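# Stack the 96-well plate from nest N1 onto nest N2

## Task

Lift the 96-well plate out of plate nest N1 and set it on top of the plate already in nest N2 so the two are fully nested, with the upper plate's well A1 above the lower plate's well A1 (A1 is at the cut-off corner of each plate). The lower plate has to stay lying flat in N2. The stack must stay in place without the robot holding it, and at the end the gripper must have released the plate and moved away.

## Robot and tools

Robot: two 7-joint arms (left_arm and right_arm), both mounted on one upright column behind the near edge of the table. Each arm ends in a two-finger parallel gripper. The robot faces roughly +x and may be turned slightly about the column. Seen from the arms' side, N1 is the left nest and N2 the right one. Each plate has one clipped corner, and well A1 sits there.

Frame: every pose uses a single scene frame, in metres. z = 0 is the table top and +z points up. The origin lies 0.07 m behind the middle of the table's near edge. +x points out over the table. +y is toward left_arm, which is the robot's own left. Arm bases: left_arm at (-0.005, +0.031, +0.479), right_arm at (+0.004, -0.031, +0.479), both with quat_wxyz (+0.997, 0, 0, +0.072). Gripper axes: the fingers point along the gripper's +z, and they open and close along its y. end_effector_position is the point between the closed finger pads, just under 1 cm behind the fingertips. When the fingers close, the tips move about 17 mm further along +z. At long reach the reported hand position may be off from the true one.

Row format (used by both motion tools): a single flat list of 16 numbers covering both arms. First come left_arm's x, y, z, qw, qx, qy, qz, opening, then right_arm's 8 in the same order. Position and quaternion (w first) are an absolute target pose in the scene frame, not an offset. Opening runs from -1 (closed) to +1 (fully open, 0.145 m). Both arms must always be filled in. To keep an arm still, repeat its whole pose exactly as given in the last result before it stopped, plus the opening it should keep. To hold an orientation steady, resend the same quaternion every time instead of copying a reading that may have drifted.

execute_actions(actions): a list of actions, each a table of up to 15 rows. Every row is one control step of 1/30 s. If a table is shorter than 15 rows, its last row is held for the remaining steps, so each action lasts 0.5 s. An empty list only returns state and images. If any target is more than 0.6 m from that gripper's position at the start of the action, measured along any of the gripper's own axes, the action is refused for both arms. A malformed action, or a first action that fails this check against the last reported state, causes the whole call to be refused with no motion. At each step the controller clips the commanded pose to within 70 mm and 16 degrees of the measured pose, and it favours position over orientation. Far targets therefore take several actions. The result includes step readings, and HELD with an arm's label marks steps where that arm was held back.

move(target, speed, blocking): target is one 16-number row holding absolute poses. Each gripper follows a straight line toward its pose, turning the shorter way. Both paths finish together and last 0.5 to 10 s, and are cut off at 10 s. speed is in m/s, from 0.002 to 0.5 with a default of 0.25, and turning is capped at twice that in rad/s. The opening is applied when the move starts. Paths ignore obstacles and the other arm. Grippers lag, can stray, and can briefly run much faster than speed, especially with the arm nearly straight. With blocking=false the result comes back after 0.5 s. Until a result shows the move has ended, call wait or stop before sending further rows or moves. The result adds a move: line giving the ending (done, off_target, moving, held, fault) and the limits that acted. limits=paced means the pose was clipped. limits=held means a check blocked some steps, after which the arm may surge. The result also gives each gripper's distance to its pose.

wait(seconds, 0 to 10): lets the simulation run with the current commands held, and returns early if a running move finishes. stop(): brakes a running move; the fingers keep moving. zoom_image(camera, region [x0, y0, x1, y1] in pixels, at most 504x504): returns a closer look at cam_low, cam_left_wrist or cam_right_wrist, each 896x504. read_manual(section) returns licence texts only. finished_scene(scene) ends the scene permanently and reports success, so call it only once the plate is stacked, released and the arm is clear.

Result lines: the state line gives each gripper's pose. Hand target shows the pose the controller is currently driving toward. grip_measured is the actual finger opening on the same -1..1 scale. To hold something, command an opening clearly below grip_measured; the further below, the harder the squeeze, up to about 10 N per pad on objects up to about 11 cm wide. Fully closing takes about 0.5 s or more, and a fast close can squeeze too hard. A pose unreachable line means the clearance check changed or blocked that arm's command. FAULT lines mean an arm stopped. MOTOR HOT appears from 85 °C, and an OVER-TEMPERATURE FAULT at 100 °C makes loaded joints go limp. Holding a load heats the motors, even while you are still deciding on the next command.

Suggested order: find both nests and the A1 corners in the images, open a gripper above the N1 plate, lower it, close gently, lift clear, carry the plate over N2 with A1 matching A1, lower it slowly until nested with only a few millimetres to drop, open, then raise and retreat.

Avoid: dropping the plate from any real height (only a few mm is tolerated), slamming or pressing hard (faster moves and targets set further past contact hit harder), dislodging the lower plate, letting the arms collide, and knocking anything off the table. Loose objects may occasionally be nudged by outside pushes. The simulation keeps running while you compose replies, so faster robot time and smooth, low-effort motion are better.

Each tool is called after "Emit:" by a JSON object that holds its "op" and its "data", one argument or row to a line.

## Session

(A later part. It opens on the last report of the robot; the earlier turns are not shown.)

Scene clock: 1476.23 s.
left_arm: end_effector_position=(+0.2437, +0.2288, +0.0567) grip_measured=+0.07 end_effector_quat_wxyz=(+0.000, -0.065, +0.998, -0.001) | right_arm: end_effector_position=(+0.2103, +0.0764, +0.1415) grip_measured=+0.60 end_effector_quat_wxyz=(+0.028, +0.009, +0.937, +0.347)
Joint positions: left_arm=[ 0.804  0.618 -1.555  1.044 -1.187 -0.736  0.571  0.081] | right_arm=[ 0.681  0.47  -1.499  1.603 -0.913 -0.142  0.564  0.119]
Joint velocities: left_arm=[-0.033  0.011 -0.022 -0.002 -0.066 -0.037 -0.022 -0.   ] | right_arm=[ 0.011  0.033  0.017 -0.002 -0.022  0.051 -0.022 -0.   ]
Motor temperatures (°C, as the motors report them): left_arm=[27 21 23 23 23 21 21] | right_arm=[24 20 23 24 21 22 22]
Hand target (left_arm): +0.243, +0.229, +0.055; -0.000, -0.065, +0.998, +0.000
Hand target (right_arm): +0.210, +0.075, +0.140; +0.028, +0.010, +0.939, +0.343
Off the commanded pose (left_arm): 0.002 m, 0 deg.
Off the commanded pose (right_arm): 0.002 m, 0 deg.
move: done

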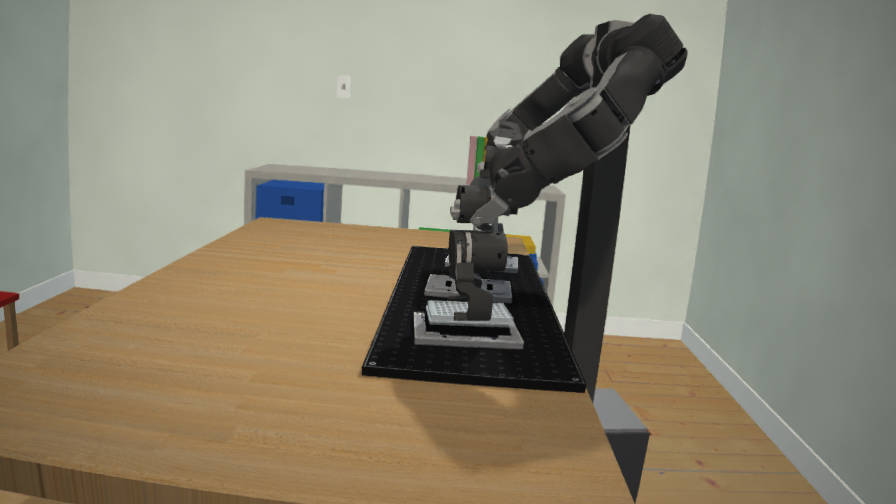

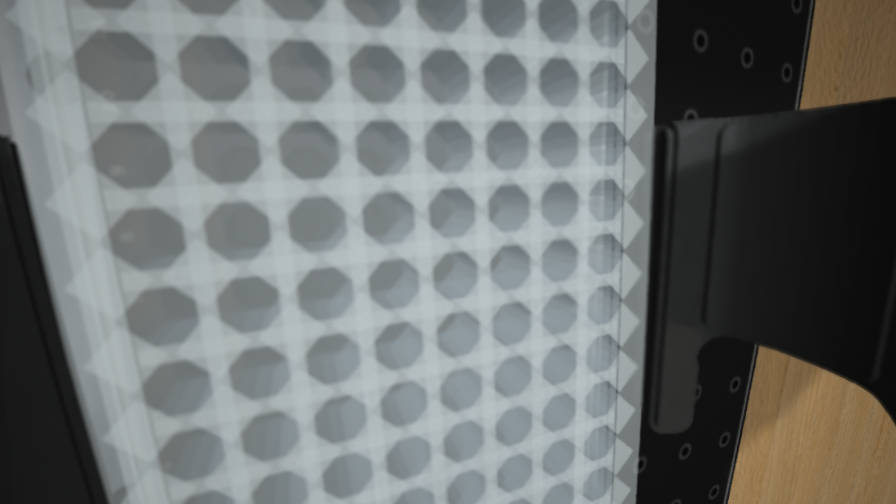

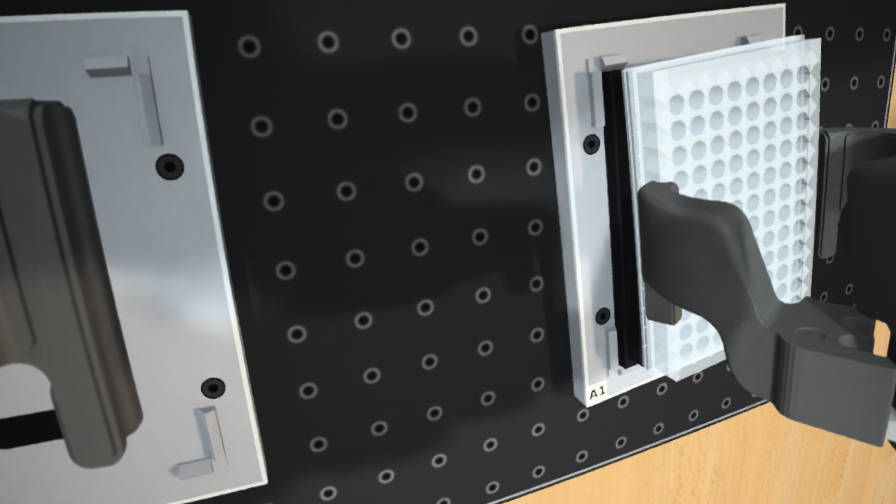

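Emit:
{"op": "move", "data": {
  "target": [0.2426,0.2302,0.0555,0,-0.063,0.998,0,-0.3, 0.21,0.075,0.14,0.028,0.010,0.939,0.343,0.6],
  "speed": 0.002
}}

Emit:
{"op": "zoom_image", "data": {
  "camera": "cam_right_wrist",
  "region": [560, 40, 760, 240]
}}

Emit:
{"op": "zoom_image", "data": {
  "camera": "cam_right_wrist",
  "region": [560, 260, 760, 430]
}}

Scene clock: 1492.40 s.
left_arm: end_effector_position=(+0.2440, +0.2290, +0.0566) grip_measured=+0.07 end_effector_quat_wxyz=(+0.001, -0.063, +0.998, -0.001) | right_arm: end_effector_position=(+0.2103, +0.0764, +0.1415) grip_measured=+0.60 end_effector_quat_wxyz=(+0.028, +0.009, +0.937, +0.347)
Joint positions: left_arm=[ 0.804  0.618 -1.555  1.044 -1.191 -0.736  0.568  0.081] | right_arm=[ 0.681  0.47  -1.499  1.603 -0.913 -0.142  0.564  0.119]
Joint velocities: left_arm=[-0.011  0.033 -0.002  0.012  0.022 -0.007  0.022 -0.   ] | right_arm=[-0.055  0.077 -0.027 -0.017 -0.037 -0.007 -0.007 -0.   ]
Motor temperatures (°C, as the motors report them): left_arm=[27 21 23 23 23 21 21] | right_arm=[24 20 23 24 21 22 22]
Hand target (left_arm): +0.243, +0.230, +0.055; -0.000, -0.063, +0.998, -0.000
Hand target (right_arm): +0.210, +0.075, +0.140; +0.028, +0.010, +0.939, +0.343
Off the commanded pose (left_arm): 0.002 m, 0 deg.
Off the commanded pose (right_arm): 0.002 m, 0 deg.
move: done

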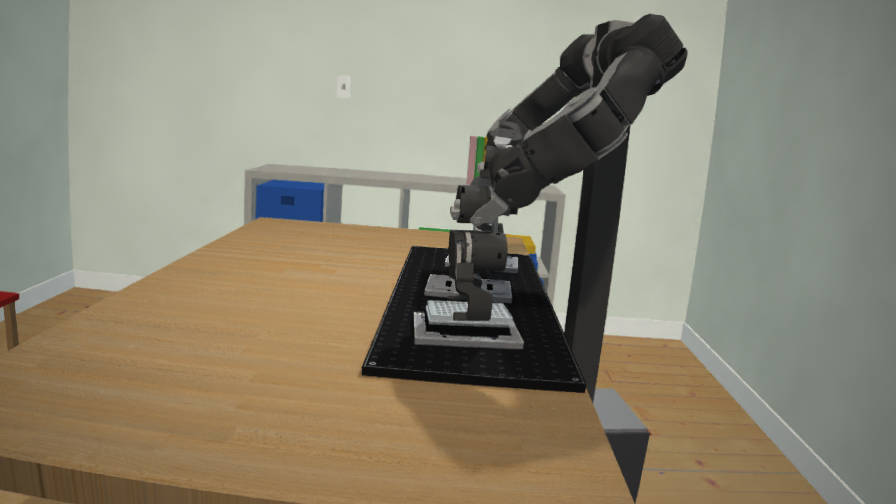

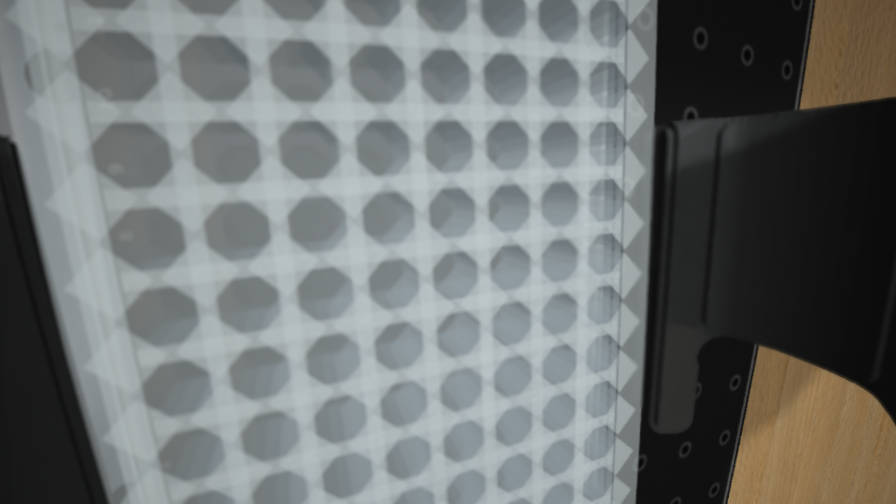

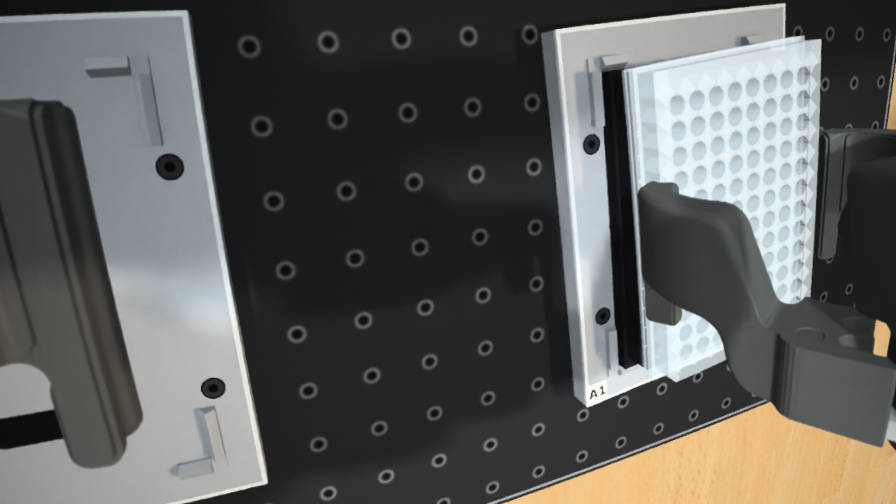

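Region (560, 40, 760, 240) of cam_right_wrist's 896x504 image, scaled by 2.520, with more detail than that image has.

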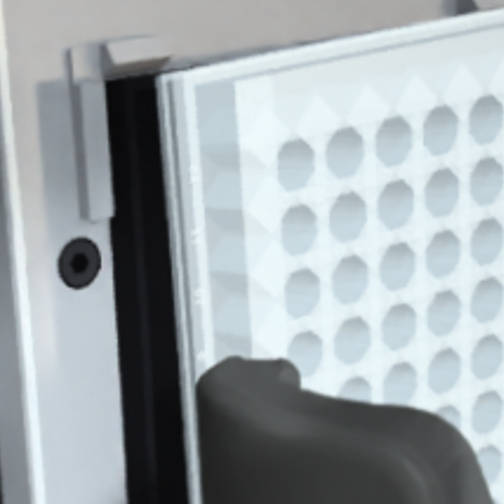

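Region (560, 260, 760, 430) of cam_right_wrist's 896x504 image, scaled by 2.520, with more detail than that image has; it fills the top 428 rows of this view, and the rest is white.

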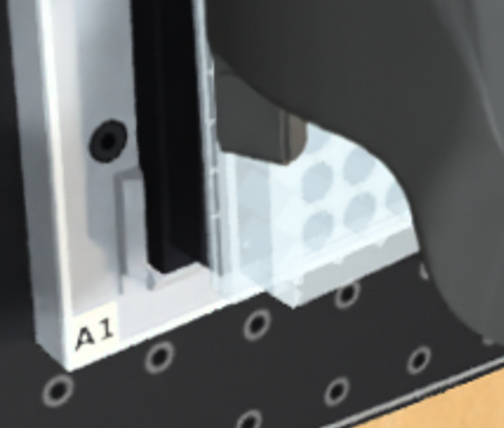

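Emit:
{"op": "zoom_image", "data": {
  "camera": "cam_low",
  "region": [410, 295, 460, 345]
}}

Emit:
{"op": "zoom_image", "data": {
  "camera": "cam_low",
  "region": [485, 295, 535, 345]
}}

Region (410, 295, 460, 345) of cam_low's 896x504 image, scaled by 10.080, with more detail than that image has.

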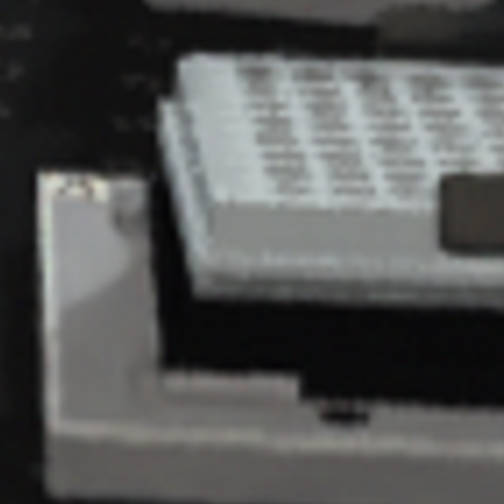

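Region (485, 295, 535, 345) of cam_low's 896x504 image, scaled by 10.080, with more detail than that image has.

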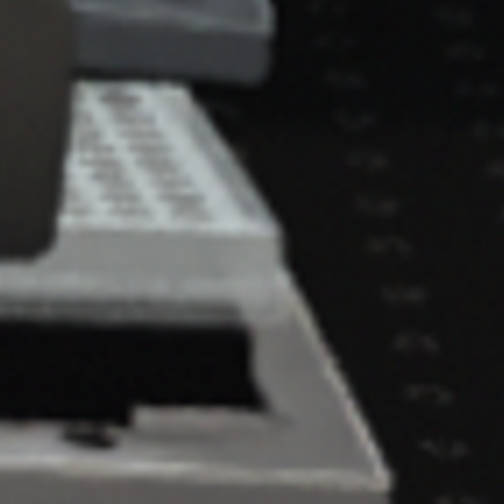

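Emit:
{"op": "execute_actions", "data": {
  "actions": [
    [[0.2430,0.2305,0.0550,0,-0.064,0.998,0,-0.3, 0.21,0.075,0.14,0.028,0.010,0.939,0.343,0.6]],
    [[0.2435,0.2306,0.0550,0,-0.064,0.998,0,-0.3, 0.21,0.075,0.14,0.028,0.010,0.939,0.343,0.6]],
    [[0.2440,0.2307,0.0550,0,-0.064,0.998,0,-0.3, 0.21,0.075,0.14,0.028,0.010,0.939,0.343,0.6]],
    [[0.2445,0.2308,0.0550,0,-0.064,0.998,0,-0.3, 0.21,0.075,0.14,0.028,0.010,0.939,0.343,0.6]]
  ]
}}

Scene clock: 1581.23 s.
left_arm: end_effector_position=(+0.2445, +0.2293, +0.0559) grip_measured=+0.07 end_effector_quat_wxyz=(-0.001, -0.065, +0.998, -0.004) | right_arm: end_effector_position=(+0.2103, +0.0764, +0.1415) grip_measured=+0.60 end_effector_quat_wxyz=(+0.028, +0.009, +0.937, +0.347)
Joint positions: left_arm=[ 0.805  0.614 -1.555  1.029 -1.192 -0.743  0.555  0.081] | right_arm=[ 0.681  0.47  -1.499  1.603 -0.913 -0.142  0.564  0.119]
Joint velocities: left_arm=[ 0.033 -0.055 -0.007 -0.012  0.081  0.007 -0.022 -0.   ] | right_arm=[ 0.011  0.055  0.022  0.027 -0.051 -0.081  0.007  0.   ]
Motor temperatures (°C, as the motors report them): left_arm=[27 21 23 23 23 21 21] | right_arm=[24 20 23 24 21 22 22]
Hand target (left_arm): +0.245, +0.231, +0.055; +0.000, -0.064, +0.998, -0.000
Hand target (right_arm): +0.210, +0.075, +0.140; +0.028, +0.010, +0.939, +0.343
Off the commanded pose (left_arm): 0.002 m, 1 deg.
Off the commanded pose (right_arm): 0.002 m, 0 deg.
Step readings (end_effector_position; steps 1 to 15: 1st action; 16 to 30: 2nd action; 31 to 45: 3rd action; 46 to 60: 4th action):
0: left_arm (+0.2440, +0.2290, +0.0566) | right_arm (+0.2103, +0.0764, +0.1415)
1: left_arm (+0.2442, +0.2293, +0.0564) | right_arm (+0.2103, +0.0764, +0.1415)
2: left_arm (+0.2443, +0.2293, +0.0563) | right_arm (+0.2103, +0.0764, +0.1415)
4: left_arm (+0.2444, +0.2293, +0.0563) | right_arm (+0.2103, +0.0764, +0.1415)
8: left_arm (+0.2444, +0.2293, +0.0563) | right_arm (+0.2103, +0.0764, +0.1415)
15: left_arm (+0.2444, +0.2293, +0.0563) | right_arm (+0.2103, +0.0764, +0.1415)
16: left_arm (+0.2444, +0.2294, +0.0561) | right_arm (+0.2103, +0.0764, +0.1415)
17: left_arm (+0.2444, +0.2292, +0.0561) | right_arm (+0.2103, +0.0764, +0.1415)
19: left_arm (+0.2444, +0.2292, +0.0561) | right_arm (+0.2103, +0.0764, +0.1415)
23: left_arm (+0.2444, +0.2292, +0.0561) | right_arm (+0.2103, +0.0764, +0.1415)
30: left_arm (+0.2444, +0.2292, +0.0561) | right_arm (+0.2103, +0.0764, +0.1415)
31: left_arm (+0.2444, +0.2294, +0.0559) | right_arm (+0.2103, +0.0764, +0.1415)
32: left_arm (+0.2444, +0.2294, +0.0559) | right_arm (+0.2103, +0.0764, +0.1415)
34: left_arm (+0.2443, +0.2294, +0.0559) | right_arm (+0.2103, +0.0764, +0.1415)
38: left_arm (+0.2443, +0.2294, +0.0559) | right_arm (+0.2103, +0.0764, +0.1415)
45: left_arm (+0.2443, +0.2294, +0.0559) | right_arm (+0.2103, +0.0764, +0.1415)
46: left_arm (+0.2445, +0.2295, +0.0559) | right_arm (+0.2103, +0.0764, +0.1415)
47: left_arm (+0.2445, +0.2293, +0.0559) | right_arm (+0.2103, +0.0764, +0.1415)
49: left_arm (+0.2445, +0.2293, +0.0559) | right_arm (+0.2103, +0.0764, +0.1415)
53: left_arm (+0.2445, +0.2293, +0.0559) | right_arm (+0.2103, +0.0764, +0.1415)
60: end_effector_position above

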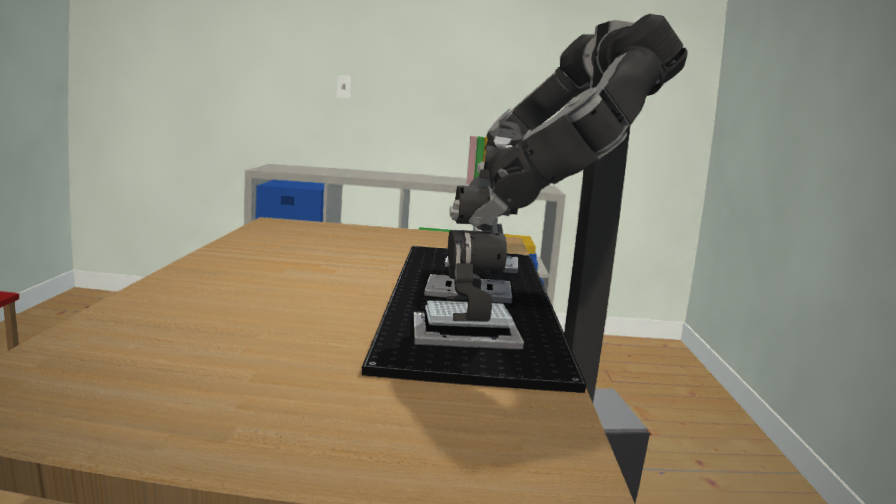

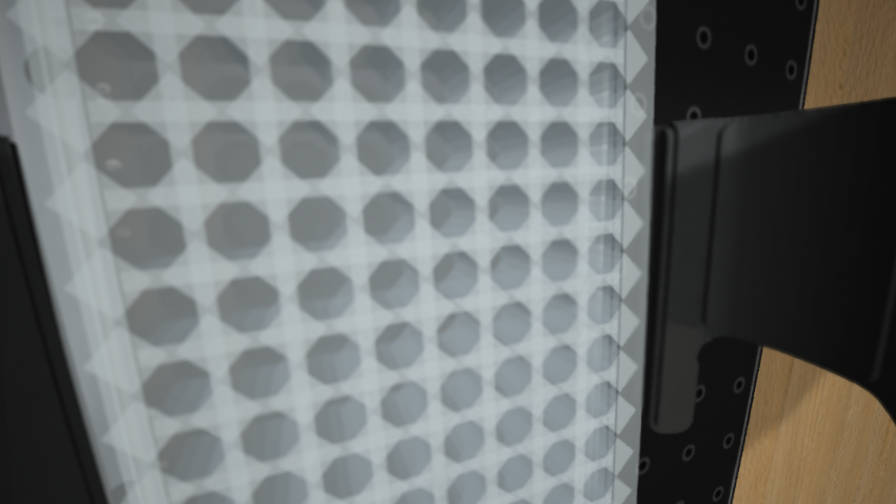

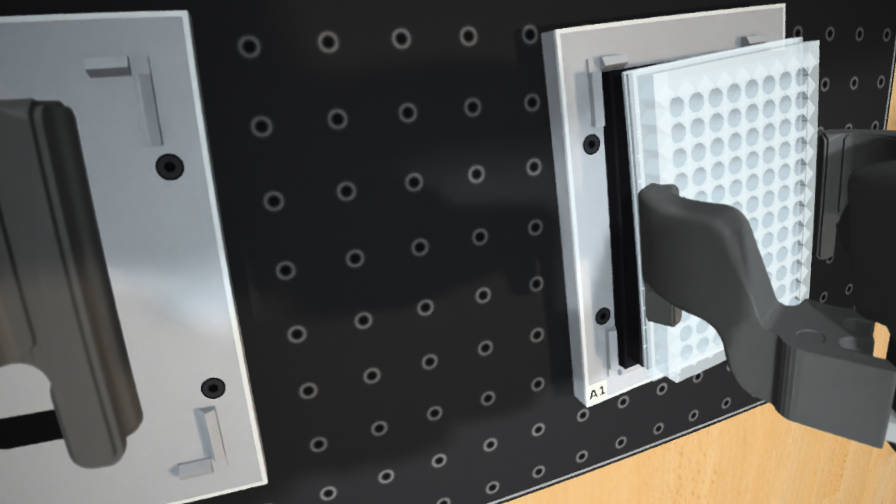

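Emit:
{"op": "zoom_image", "data": {
  "camera": "cam_right_wrist",
  "region": [560, 40, 760, 240]
}}

Emit:
{"op": "zoom_image", "data": {
  "camera": "cam_right_wrist",
  "region": [560, 260, 760, 430]
}}

Emit:
{"op": "zoom_image", "data": {
  "camera": "cam_low",
  "region": [400, 270, 540, 360]
}}

Region (560, 40, 760, 240) of cam_right_wrist's 896x504 image, scaled by 2.520, with more detail than that image has.

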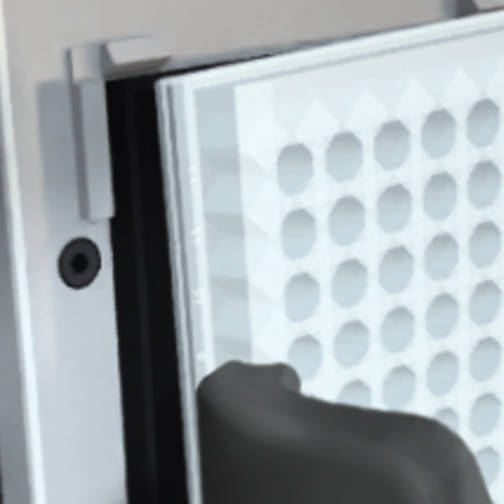

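Region (560, 260, 760, 430) of cam_right_wrist's 896x504 image, scaled by 2.520, with more detail than that image has; it fills the top 428 rows of this view, and the rest is white.

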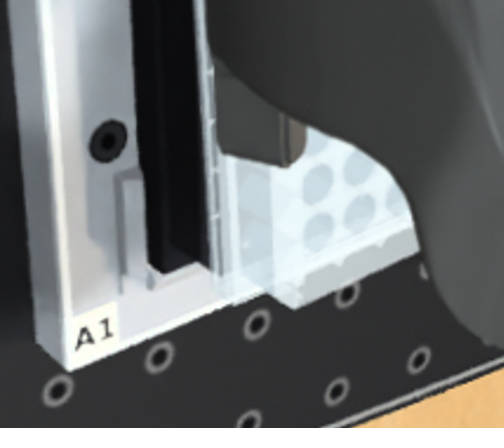

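Region (400, 270, 540, 360) of cam_low's 896x504 image, scaled by 3.600, with more detail than that image has; it fills the top 324 rows of this view, and the rest is white.

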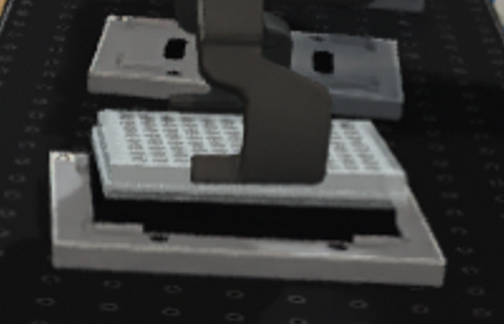

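Emit:
{"op": "move", "data": {
  "target": [0.2440,0.2325,0.0552,0,-0.065,0.998,0,-0.3, 0.21,0.075,0.14,0.028,0.010,0.939,0.343,0.6],
  "speed": 0.002
}}

Emit:
{"op": "zoom_image", "data": {
  "camera": "cam_right_wrist",
  "region": [560, 40, 760, 240]
}}

Emit:
{"op": "zoom_image", "data": {
  "camera": "cam_right_wrist",
  "region": [560, 260, 760, 430]
}}

Scene clock: 1652.33 s.
left_arm: end_effector_position=(+0.2444, +0.2295, +0.0561) grip_measured=+0.07 end_effector_quat_wxyz=(-0.001, -0.065, +0.998, -0.005) | right_arm: end_effector_position=(+0.2103, +0.0764, +0.1415) grip_measured=+0.60 end_effector_quat_wxyz=(+0.028, +0.009, +0.937, +0.347)
Joint positions: left_arm=[ 0.805  0.615 -1.555  1.029 -1.193 -0.744  0.552  0.081] | right_arm=[ 0.681  0.47  -1.499  1.603 -0.913 -0.142  0.564  0.119]
Joint velocities: left_arm=[-0.099 -0.099 -0.007  0.002 -0.007 -0.037 -0.037  0.   ] | right_arm=[-0.099 -0.121 -0.012  0.002 -0.007 -0.007  0.007  0.   ]
Motor temperatures (°C, as the motors report them): left_arm=[27 21 22 23 23 21 21] | right_arm=[24 20 23 24 21 22 22]
Hand target (left_arm): +0.244, +0.233, +0.055; -0.000, -0.065, +0.998, +0.000
Hand target (right_arm): +0.210, +0.075, +0.140; +0.028, +0.010, +0.939, +0.343
Off the commanded pose (left_arm): 0.003 m, 1 deg.
Off the commanded pose (right_arm): 0.002 m, 0 deg.
move: done

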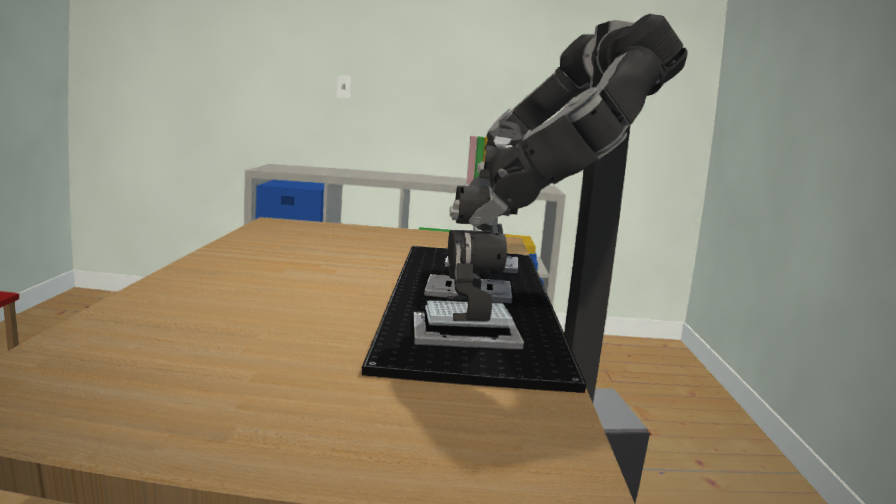

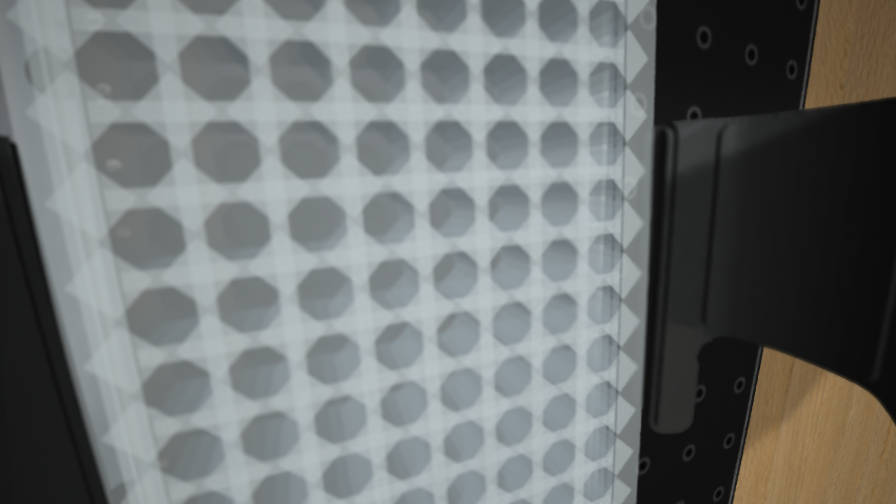

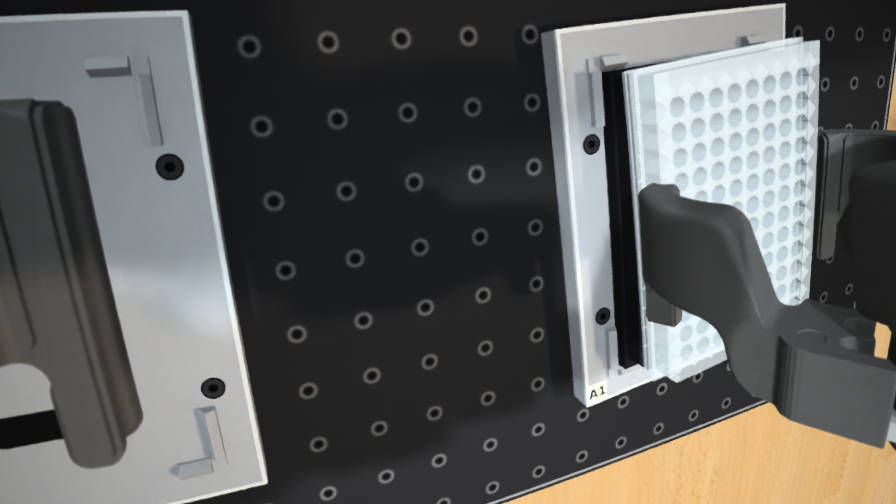

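Region (560, 40, 760, 240) of cam_right_wrist's 896x504 image, scaled by 2.520, with more detail than that image has.

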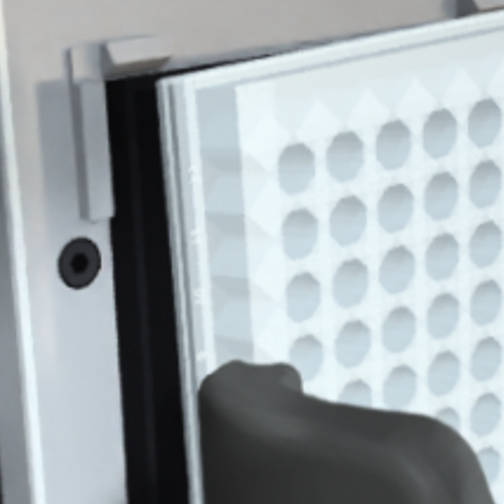

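Region (560, 260, 760, 430) of cam_right_wrist's 896x504 image, scaled by 2.520, with more detail than that image has; it fills the top 428 rows of this view, and the rest is white.

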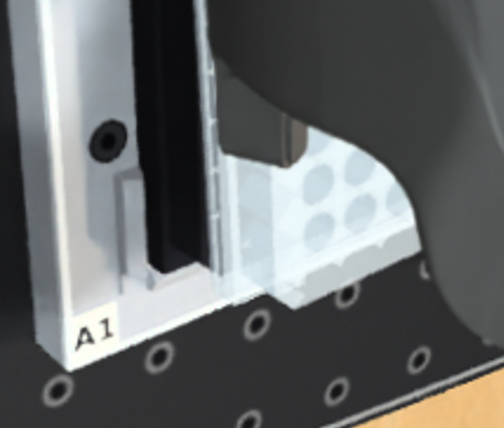

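Emit:
{"op": "execute_actions", "data": {
  "actions": []
}}

Scene clock: 1675.07 s.
left_arm: end_effector_position=(+0.2444, +0.2295, +0.0561) grip_measured=+0.07 end_effector_quat_wxyz=(-0.001, -0.065, +0.998, -0.005) | right_arm: end_effector_position=(+0.2103, +0.0764, +0.1415) grip_measured=+0.60 end_effector_quat_wxyz=(+0.028, +0.009, +0.937, +0.347)
Joint positions: left_arm=[ 0.805  0.615 -1.555  1.029 -1.193 -0.744  0.552  0.081] | right_arm=[ 0.681  0.47  -1.499  1.603 -0.913 -0.142  0.564  0.119]
Joint velocities: left_arm=[-0.033  0.011  0.007 -0.007  0.007 -0.037  0.007  0.   ] | right_arm=[ 0.033 -0.011 -0.012 -0.012  0.022 -0.066 -0.051 -0.   ]
Motor temperatures (°C, as the motors report them): left_arm=[27 21 22 23 23 21 21] | right_arm=[24 20 23 24 21 22 22]
Hand target (left_arm): +0.244, +0.233, +0.055; -0.000, -0.065, +0.998, +0.000
Hand target (right_arm): +0.210, +0.075, +0.140; +0.028, +0.010, +0.939, +0.343
Off the commanded pose (left_arm): 0.003 m, 1 deg.
Off the commanded pose (right_arm): 0.002 m, 0 deg.

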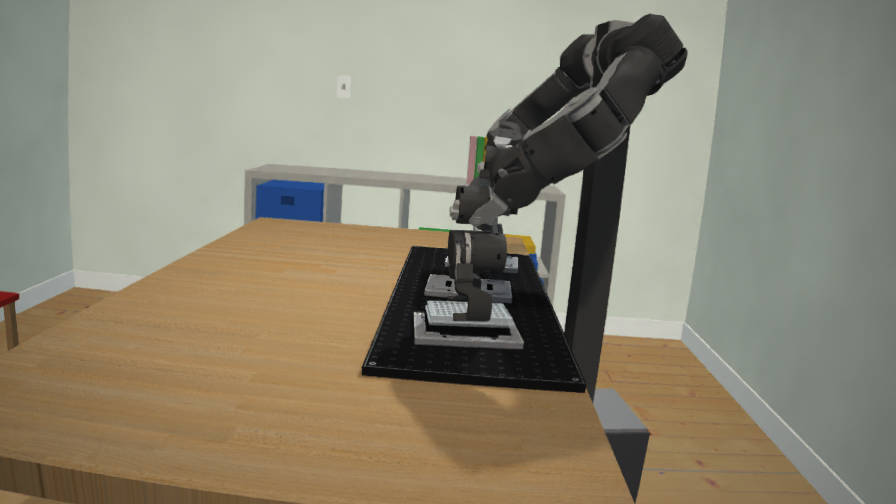

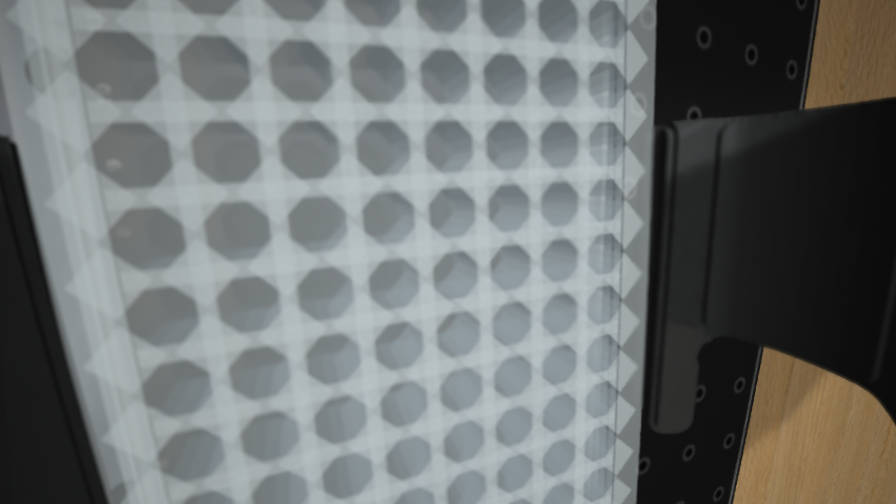

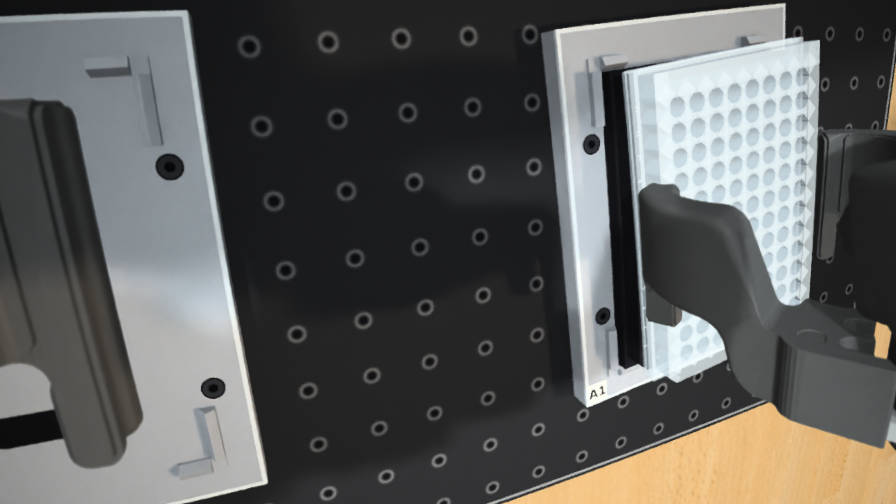

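Emit:
{"op": "move", "data": {
  "target": [0.2440,0.2298,0.0552,0,-0.065,0.998,0,-0.3, 0.21,0.075,0.14,0.028,0.010,0.939,0.343,0.6],
  "speed": 0.004
}}

Emit:
{"op": "zoom_image", "data": {
  "camera": "cam_right_wrist",
  "region": [560, 40, 760, 240]
}}

Emit:
{"op": "zoom_image", "data": {
  "camera": "cam_low",
  "region": [400, 270, 540, 360]
}}

Scene clock: 1682.77 s.
left_arm: end_effector_position=(+0.2444, +0.2292, +0.0562) grip_measured=+0.07 end_effector_quat_wxyz=(-0.001, -0.064, +0.998, -0.004) | right_arm: end_effector_position=(+0.2103, +0.0764, +0.1415) grip_measured=+0.60 end_effector_quat_wxyz=(+0.028, +0.009, +0.937, +0.347)
Joint positions: left_arm=[ 0.805  0.615 -1.555  1.031 -1.191 -0.743  0.556  0.081] | right_arm=[ 0.681  0.47  -1.499  1.603 -0.913 -0.142  0.564  0.119]
Joint velocities: left_arm=[-0.099 -0.055 -0.017 -0.007 -0.11   0.022  0.022 -0.   ] | right_arm=[-0.033 -0.077 -0.002 -0.037  0.11  -0.066  0.037 -0.   ]
Motor temperatures (°C, as the motors report them): left_arm=[27 21 22 23 23 21 21] | right_arm=[24 20 23 24 21 22 22]
Hand target (left_arm): +0.244, +0.230, +0.055; +0.000, -0.065, +0.998, -0.000
Hand target (right_arm): +0.210, +0.075, +0.140; +0.028, +0.010, +0.939, +0.343
Off the commanded pose (left_arm): 0.001 m, 1 deg.
Off the commanded pose (right_arm): 0.002 m, 0 deg.
move: done

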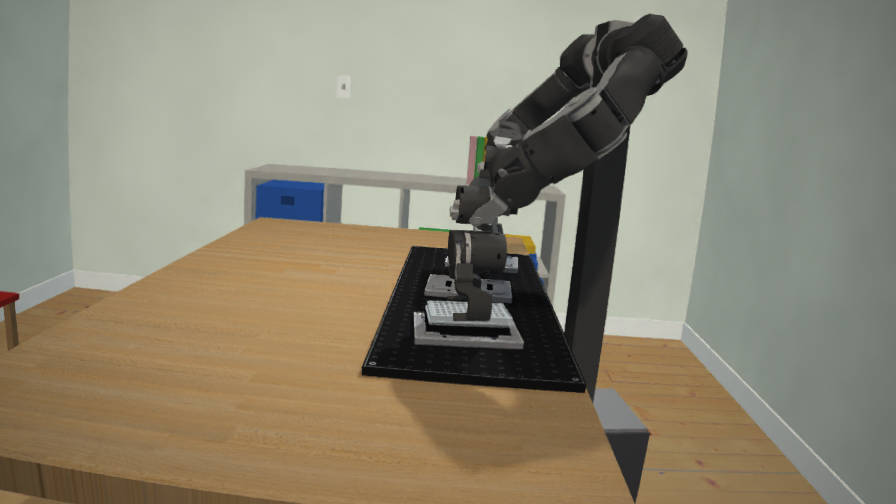

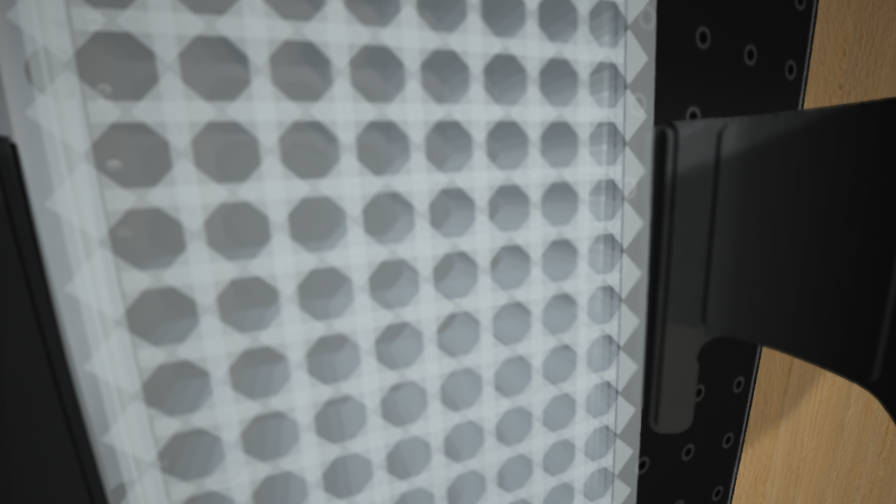

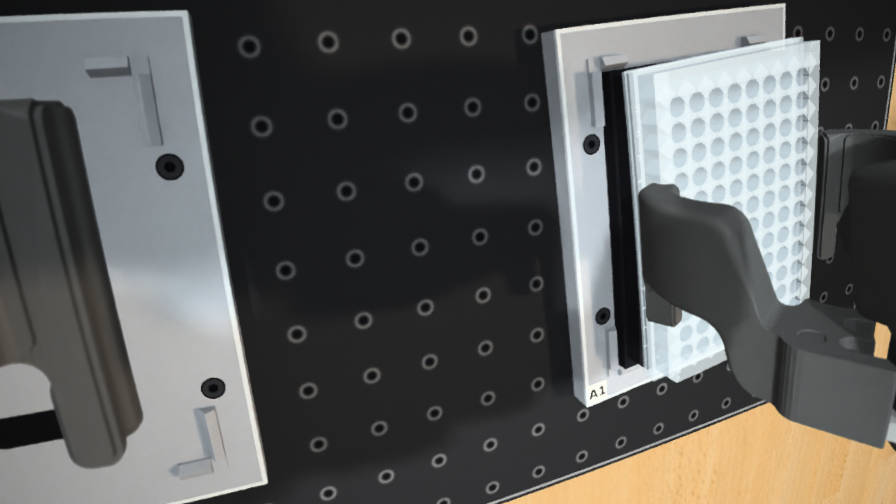

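Region (560, 40, 760, 240) of cam_right_wrist's 896x504 image, scaled by 2.520, with more detail than that image has.

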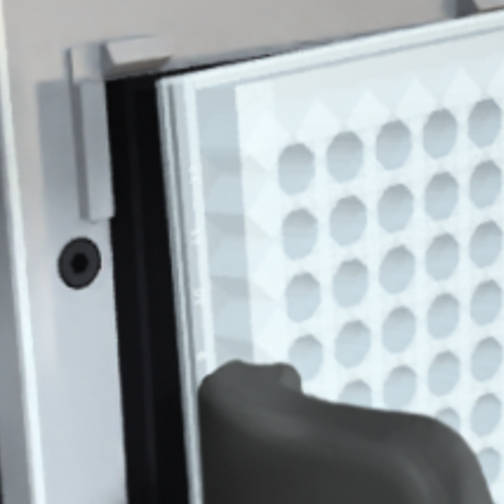

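Region (400, 270, 540, 360) of cam_low's 896x504 image, scaled by 3.600, with more detail than that image has; it fills the top 324 rows of this view, and the rest is white.

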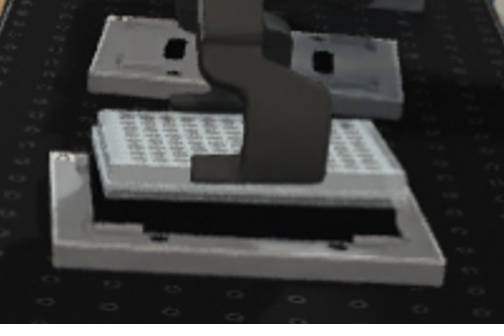

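Emit:
{"op": "execute_actions", "data": {
  "actions": [
    [[0.2440,0.2298,0.0552,0,-0.065,0.998,0,-0.2, 0.21,0.075,0.14,0.028,0.010,0.939,0.343,0.6],[0.2440,0.2298,0.0552,0,-0.065,0.998,0,-0.15, 0.21,0.075,0.14,0.028,0.010,0.939,0.343,0.6],[0.2440,0.2298,0.0552,0,-0.065,0.998,0,-0.1, 0.21,0.075,0.14,0.028,0.010,0.939,0.343,0.6],[0.2440,0.2298,0.0552,0,-0.065,0.998,0,-0.05, 0.21,0.075,0.14,0.028,0.010,0.939,0.343,0.6],[0.2440,0.2298,0.0552,0,-0.065,0.998,0,0.0, 0.21,0.075,0.14,0.028,0.010,0.939,0.343,0.6],[0.2440,0.2298,0.0552,0,-0.065,0.998,0,0.03, 0.21,0.075,0.14,0.028,0.010,0.939,0.343,0.6]],
    [[0.2440,0.2298,0.0552,0,-0.065,0.998,0,0.05, 0.21,0.075,0.14,0.028,0.010,0.939,0.343,0.6],[0.2440,0.2298,0.0552,0,-0.065,0.998,0,0.06, 0.21,0.075,0.14,0.028,0.010,0.939,0.343,0.6],[0.2440,0.2298,0.0552,0,-0.065,0.998,0,0.07, 0.21,0.075,0.14,0.028,0.010,0.939,0.343,0.6],[0.2440,0.2298,0.0552,0,-0.065,0.998,0,0.08, 0.21,0.075,0.14,0.028,0.010,0.939,0.343,0.6],[0.2440,0.2298,0.0552,0,-0.065,0.998,0,0.09, 0.21,0.075,0.14,0.028,0.010,0.939,0.343,0.6],[0.2440,0.2298,0.0552,0,-0.065,0.998,0,0.10, 0.21,0.075,0.14,0.028,0.010,0.939,0.343,0.6],[0.2440,0.2298,0.0552,0,-0.065,0.998,0,0.12, 0.21,0.075,0.14,0.028,0.010,0.939,0.343,0.6],[0.2440,0.2298,0.0552,0,-0.065,0.998,0,0.14, 0.21,0.075,0.14,0.028,0.010,0.939,0.343,0.6],[0.2440,0.2298,0.0552,0,-0.065,0.998,0,0.16, 0.21,0.075,0.14,0.028,0.010,0.939,0.343,0.6],[0.2440,0.2298,0.0552,0,-0.065,0.998,0,0.18, 0.21,0.075,0.14,0.028,0.010,0.939,0.343,0.6],[0.2440,0.2298,0.0552,0,-0.065,0.998,0,0.20, 0.21,0.075,0.14,0.028,0.010,0.939,0.343,0.6]],
    [[0.2440,0.2298,0.0552,0,-0.065,0.998,0,0.25, 0.21,0.075,0.14,0.028,0.010,0.939,0.343,0.6],[0.2440,0.2298,0.0552,0,-0.065,0.998,0,0.30, 0.21,0.075,0.14,0.028,0.010,0.939,0.343,0.6],[0.2440,0.2298,0.0552,0,-0.065,0.998,0,0.35, 0.21,0.075,0.14,0.028,0.010,0.939,0.343,0.6]]
  ]
}}

Emit:
{"op": "zoom_image", "data": {
  "camera": "cam_right_wrist",
  "region": [560, 40, 760, 240]
}}

Emit:
{"op": "zoom_image", "data": {
  "camera": "cam_low",
  "region": [400, 270, 540, 360]
}}

Scene clock: 1708.60 s.
left_arm: end_effector_position=(+0.2450, +0.2294, +0.0562) grip_measured=+0.35 end_effector_quat_wxyz=(+0.000, -0.065, +0.998, -0.003) | right_arm: end_effector_position=(+0.2103, +0.0764, +0.1415) grip_measured=+0.60 end_effector_quat_wxyz=(+0.028, +0.009, +0.937, +0.347)
Joint positions: left_arm=[ 0.805  0.614 -1.555  1.031 -1.191 -0.739  0.559  0.101] | right_arm=[ 0.681  0.47  -1.499  1.603 -0.913 -0.142  0.564  0.119]
Joint velocities: left_arm=[-0.011 -0.055 -0.027  0.002 -0.081 -0.007  0.007 -0.   ] | right_arm=[ 0.055  0.077 -0.012 -0.017 -0.022 -0.037 -0.051 -0.   ]
Motor temperatures (°C, as the motors report them): left_arm=[27 21 22 23 23 21 21] | right_arm=[24 20 23 24 21 22 22]
Hand target (left_arm): +0.244, +0.230, +0.055; -0.000, -0.065, +0.998, -0.000
Hand target (right_arm): +0.210, +0.075, +0.140; +0.028, +0.010, +0.939, +0.343
Off the commanded pose (left_arm): 0.001 m, 0 deg.
Off the commanded pose (right_arm): 0.002 m, 0 deg.
Step readings (end_effector_position; steps 1 to 15: 1st action; 16 to 30: 2nd action; 31 to 45: 3rd action):
0: left_arm (+0.2444, +0.2292, +0.0562) | right_arm (+0.2103, +0.0764, +0.1415)
1: left_arm (+0.2444, +0.2292, +0.0562) | right_arm (+0.2103, +0.0764, +0.1415)
2: left_arm (+0.2444, +0.2292, +0.0562) | right_arm (+0.2103, +0.0764, +0.1415)
4: left_arm (+0.2444, +0.2292, +0.0562) | right_arm (+0.2103, +0.0764, +0.1415)
8: left_arm (+0.2444, +0.2292, +0.0562) | right_arm (+0.2103, +0.0764, +0.1415)
15: left_arm (+0.2444, +0.2292, +0.0562) | right_arm (+0.2103, +0.0764, +0.1415)
16: left_arm (+0.2444, +0.2292, +0.0562) | right_arm (+0.2103, +0.0764, +0.1415)
17: left_arm (+0.2444, +0.2292, +0.0562) | right_arm (+0.2103, +0.0764, +0.1415)
19: left_arm (+0.2447, +0.2292, +0.0562) | right_arm (+0.2103, +0.0764, +0.1415)
23: left_arm (+0.2449, +0.2295, +0.0562) | right_arm (+0.2103, +0.0764, +0.1415)
30: left_arm (+0.2450, +0.2295, +0.0562) | right_arm (+0.2103, +0.0764, +0.1415)
31: left_arm (+0.2449, +0.2296, +0.0562) | right_arm (+0.2103, +0.0764, +0.1415)
32: left_arm (+0.2450, +0.2294, +0.0562) | right_arm (+0.2103, +0.0764, +0.1415)
34: left_arm (+0.2450, +0.2294, +0.0562) | right_arm (+0.2103, +0.0764, +0.1415)
38: left_arm (+0.2450, +0.2294, +0.0562) | right_arm (+0.2103, +0.0764, +0.1415)
45: end_effector_position above

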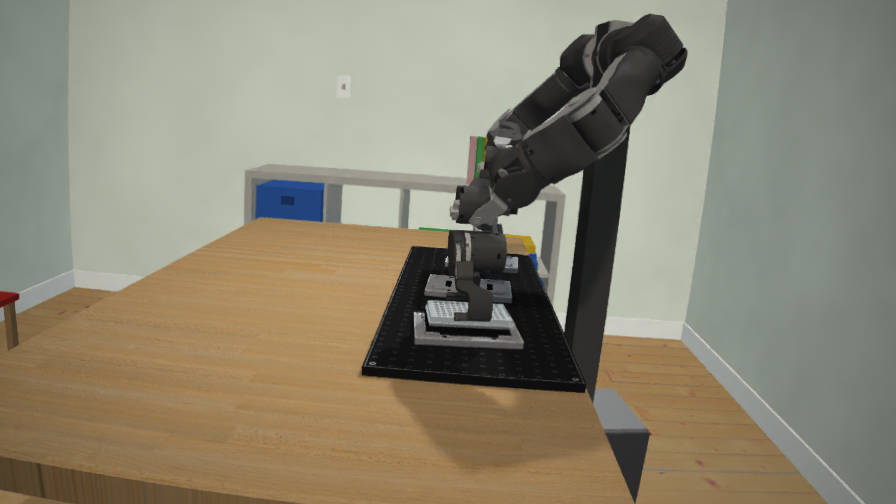

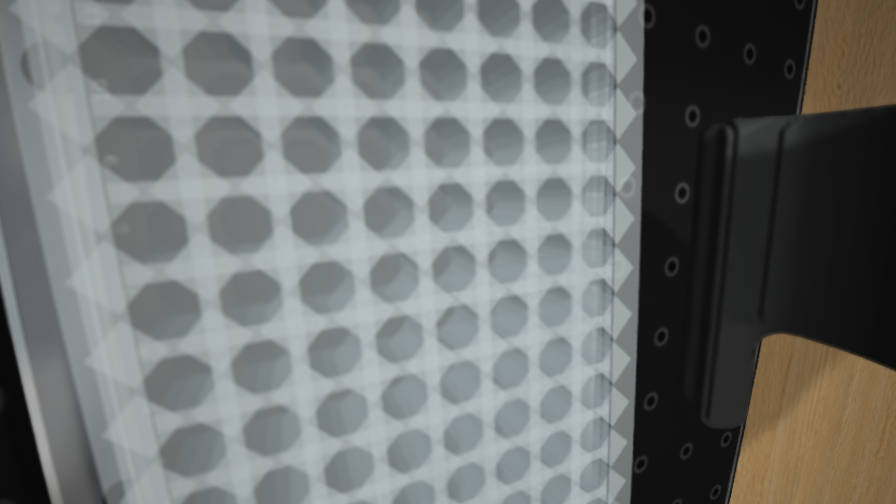

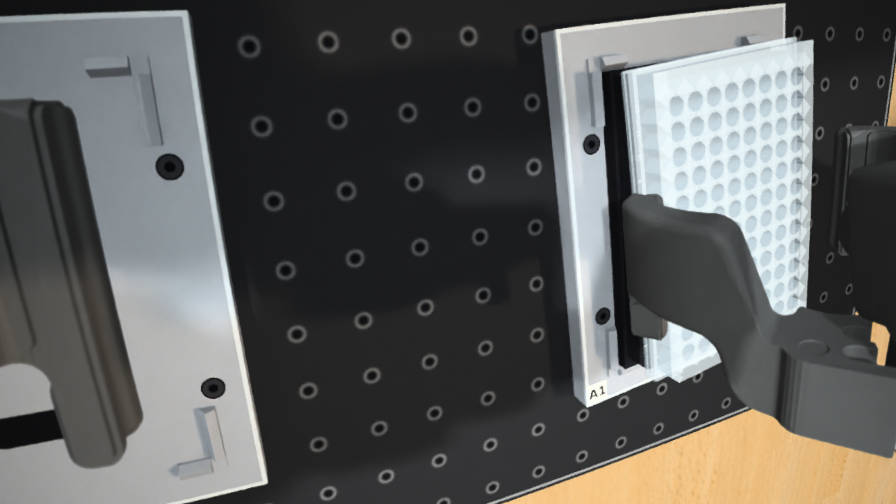

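Region (560, 40, 760, 240) of cam_right_wrist's 896x504 image, scaled by 2.520, with more detail than that image has.

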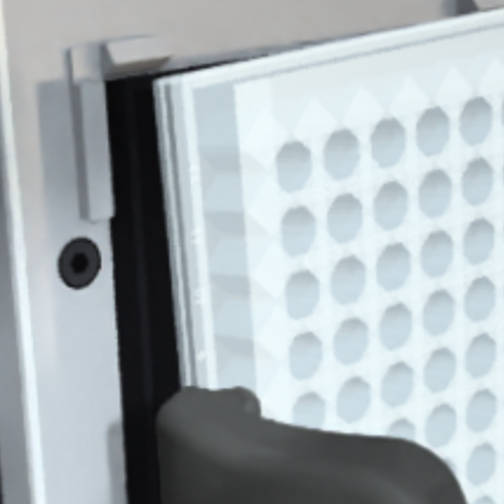

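Region (400, 270, 540, 360) of cam_low's 896x504 image, scaled by 3.600, with more detail than that image has; it fills the top 324 rows of this view, and the rest is white.

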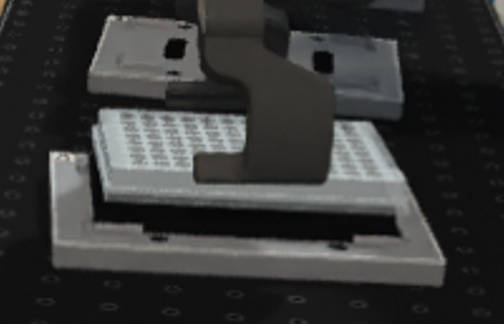

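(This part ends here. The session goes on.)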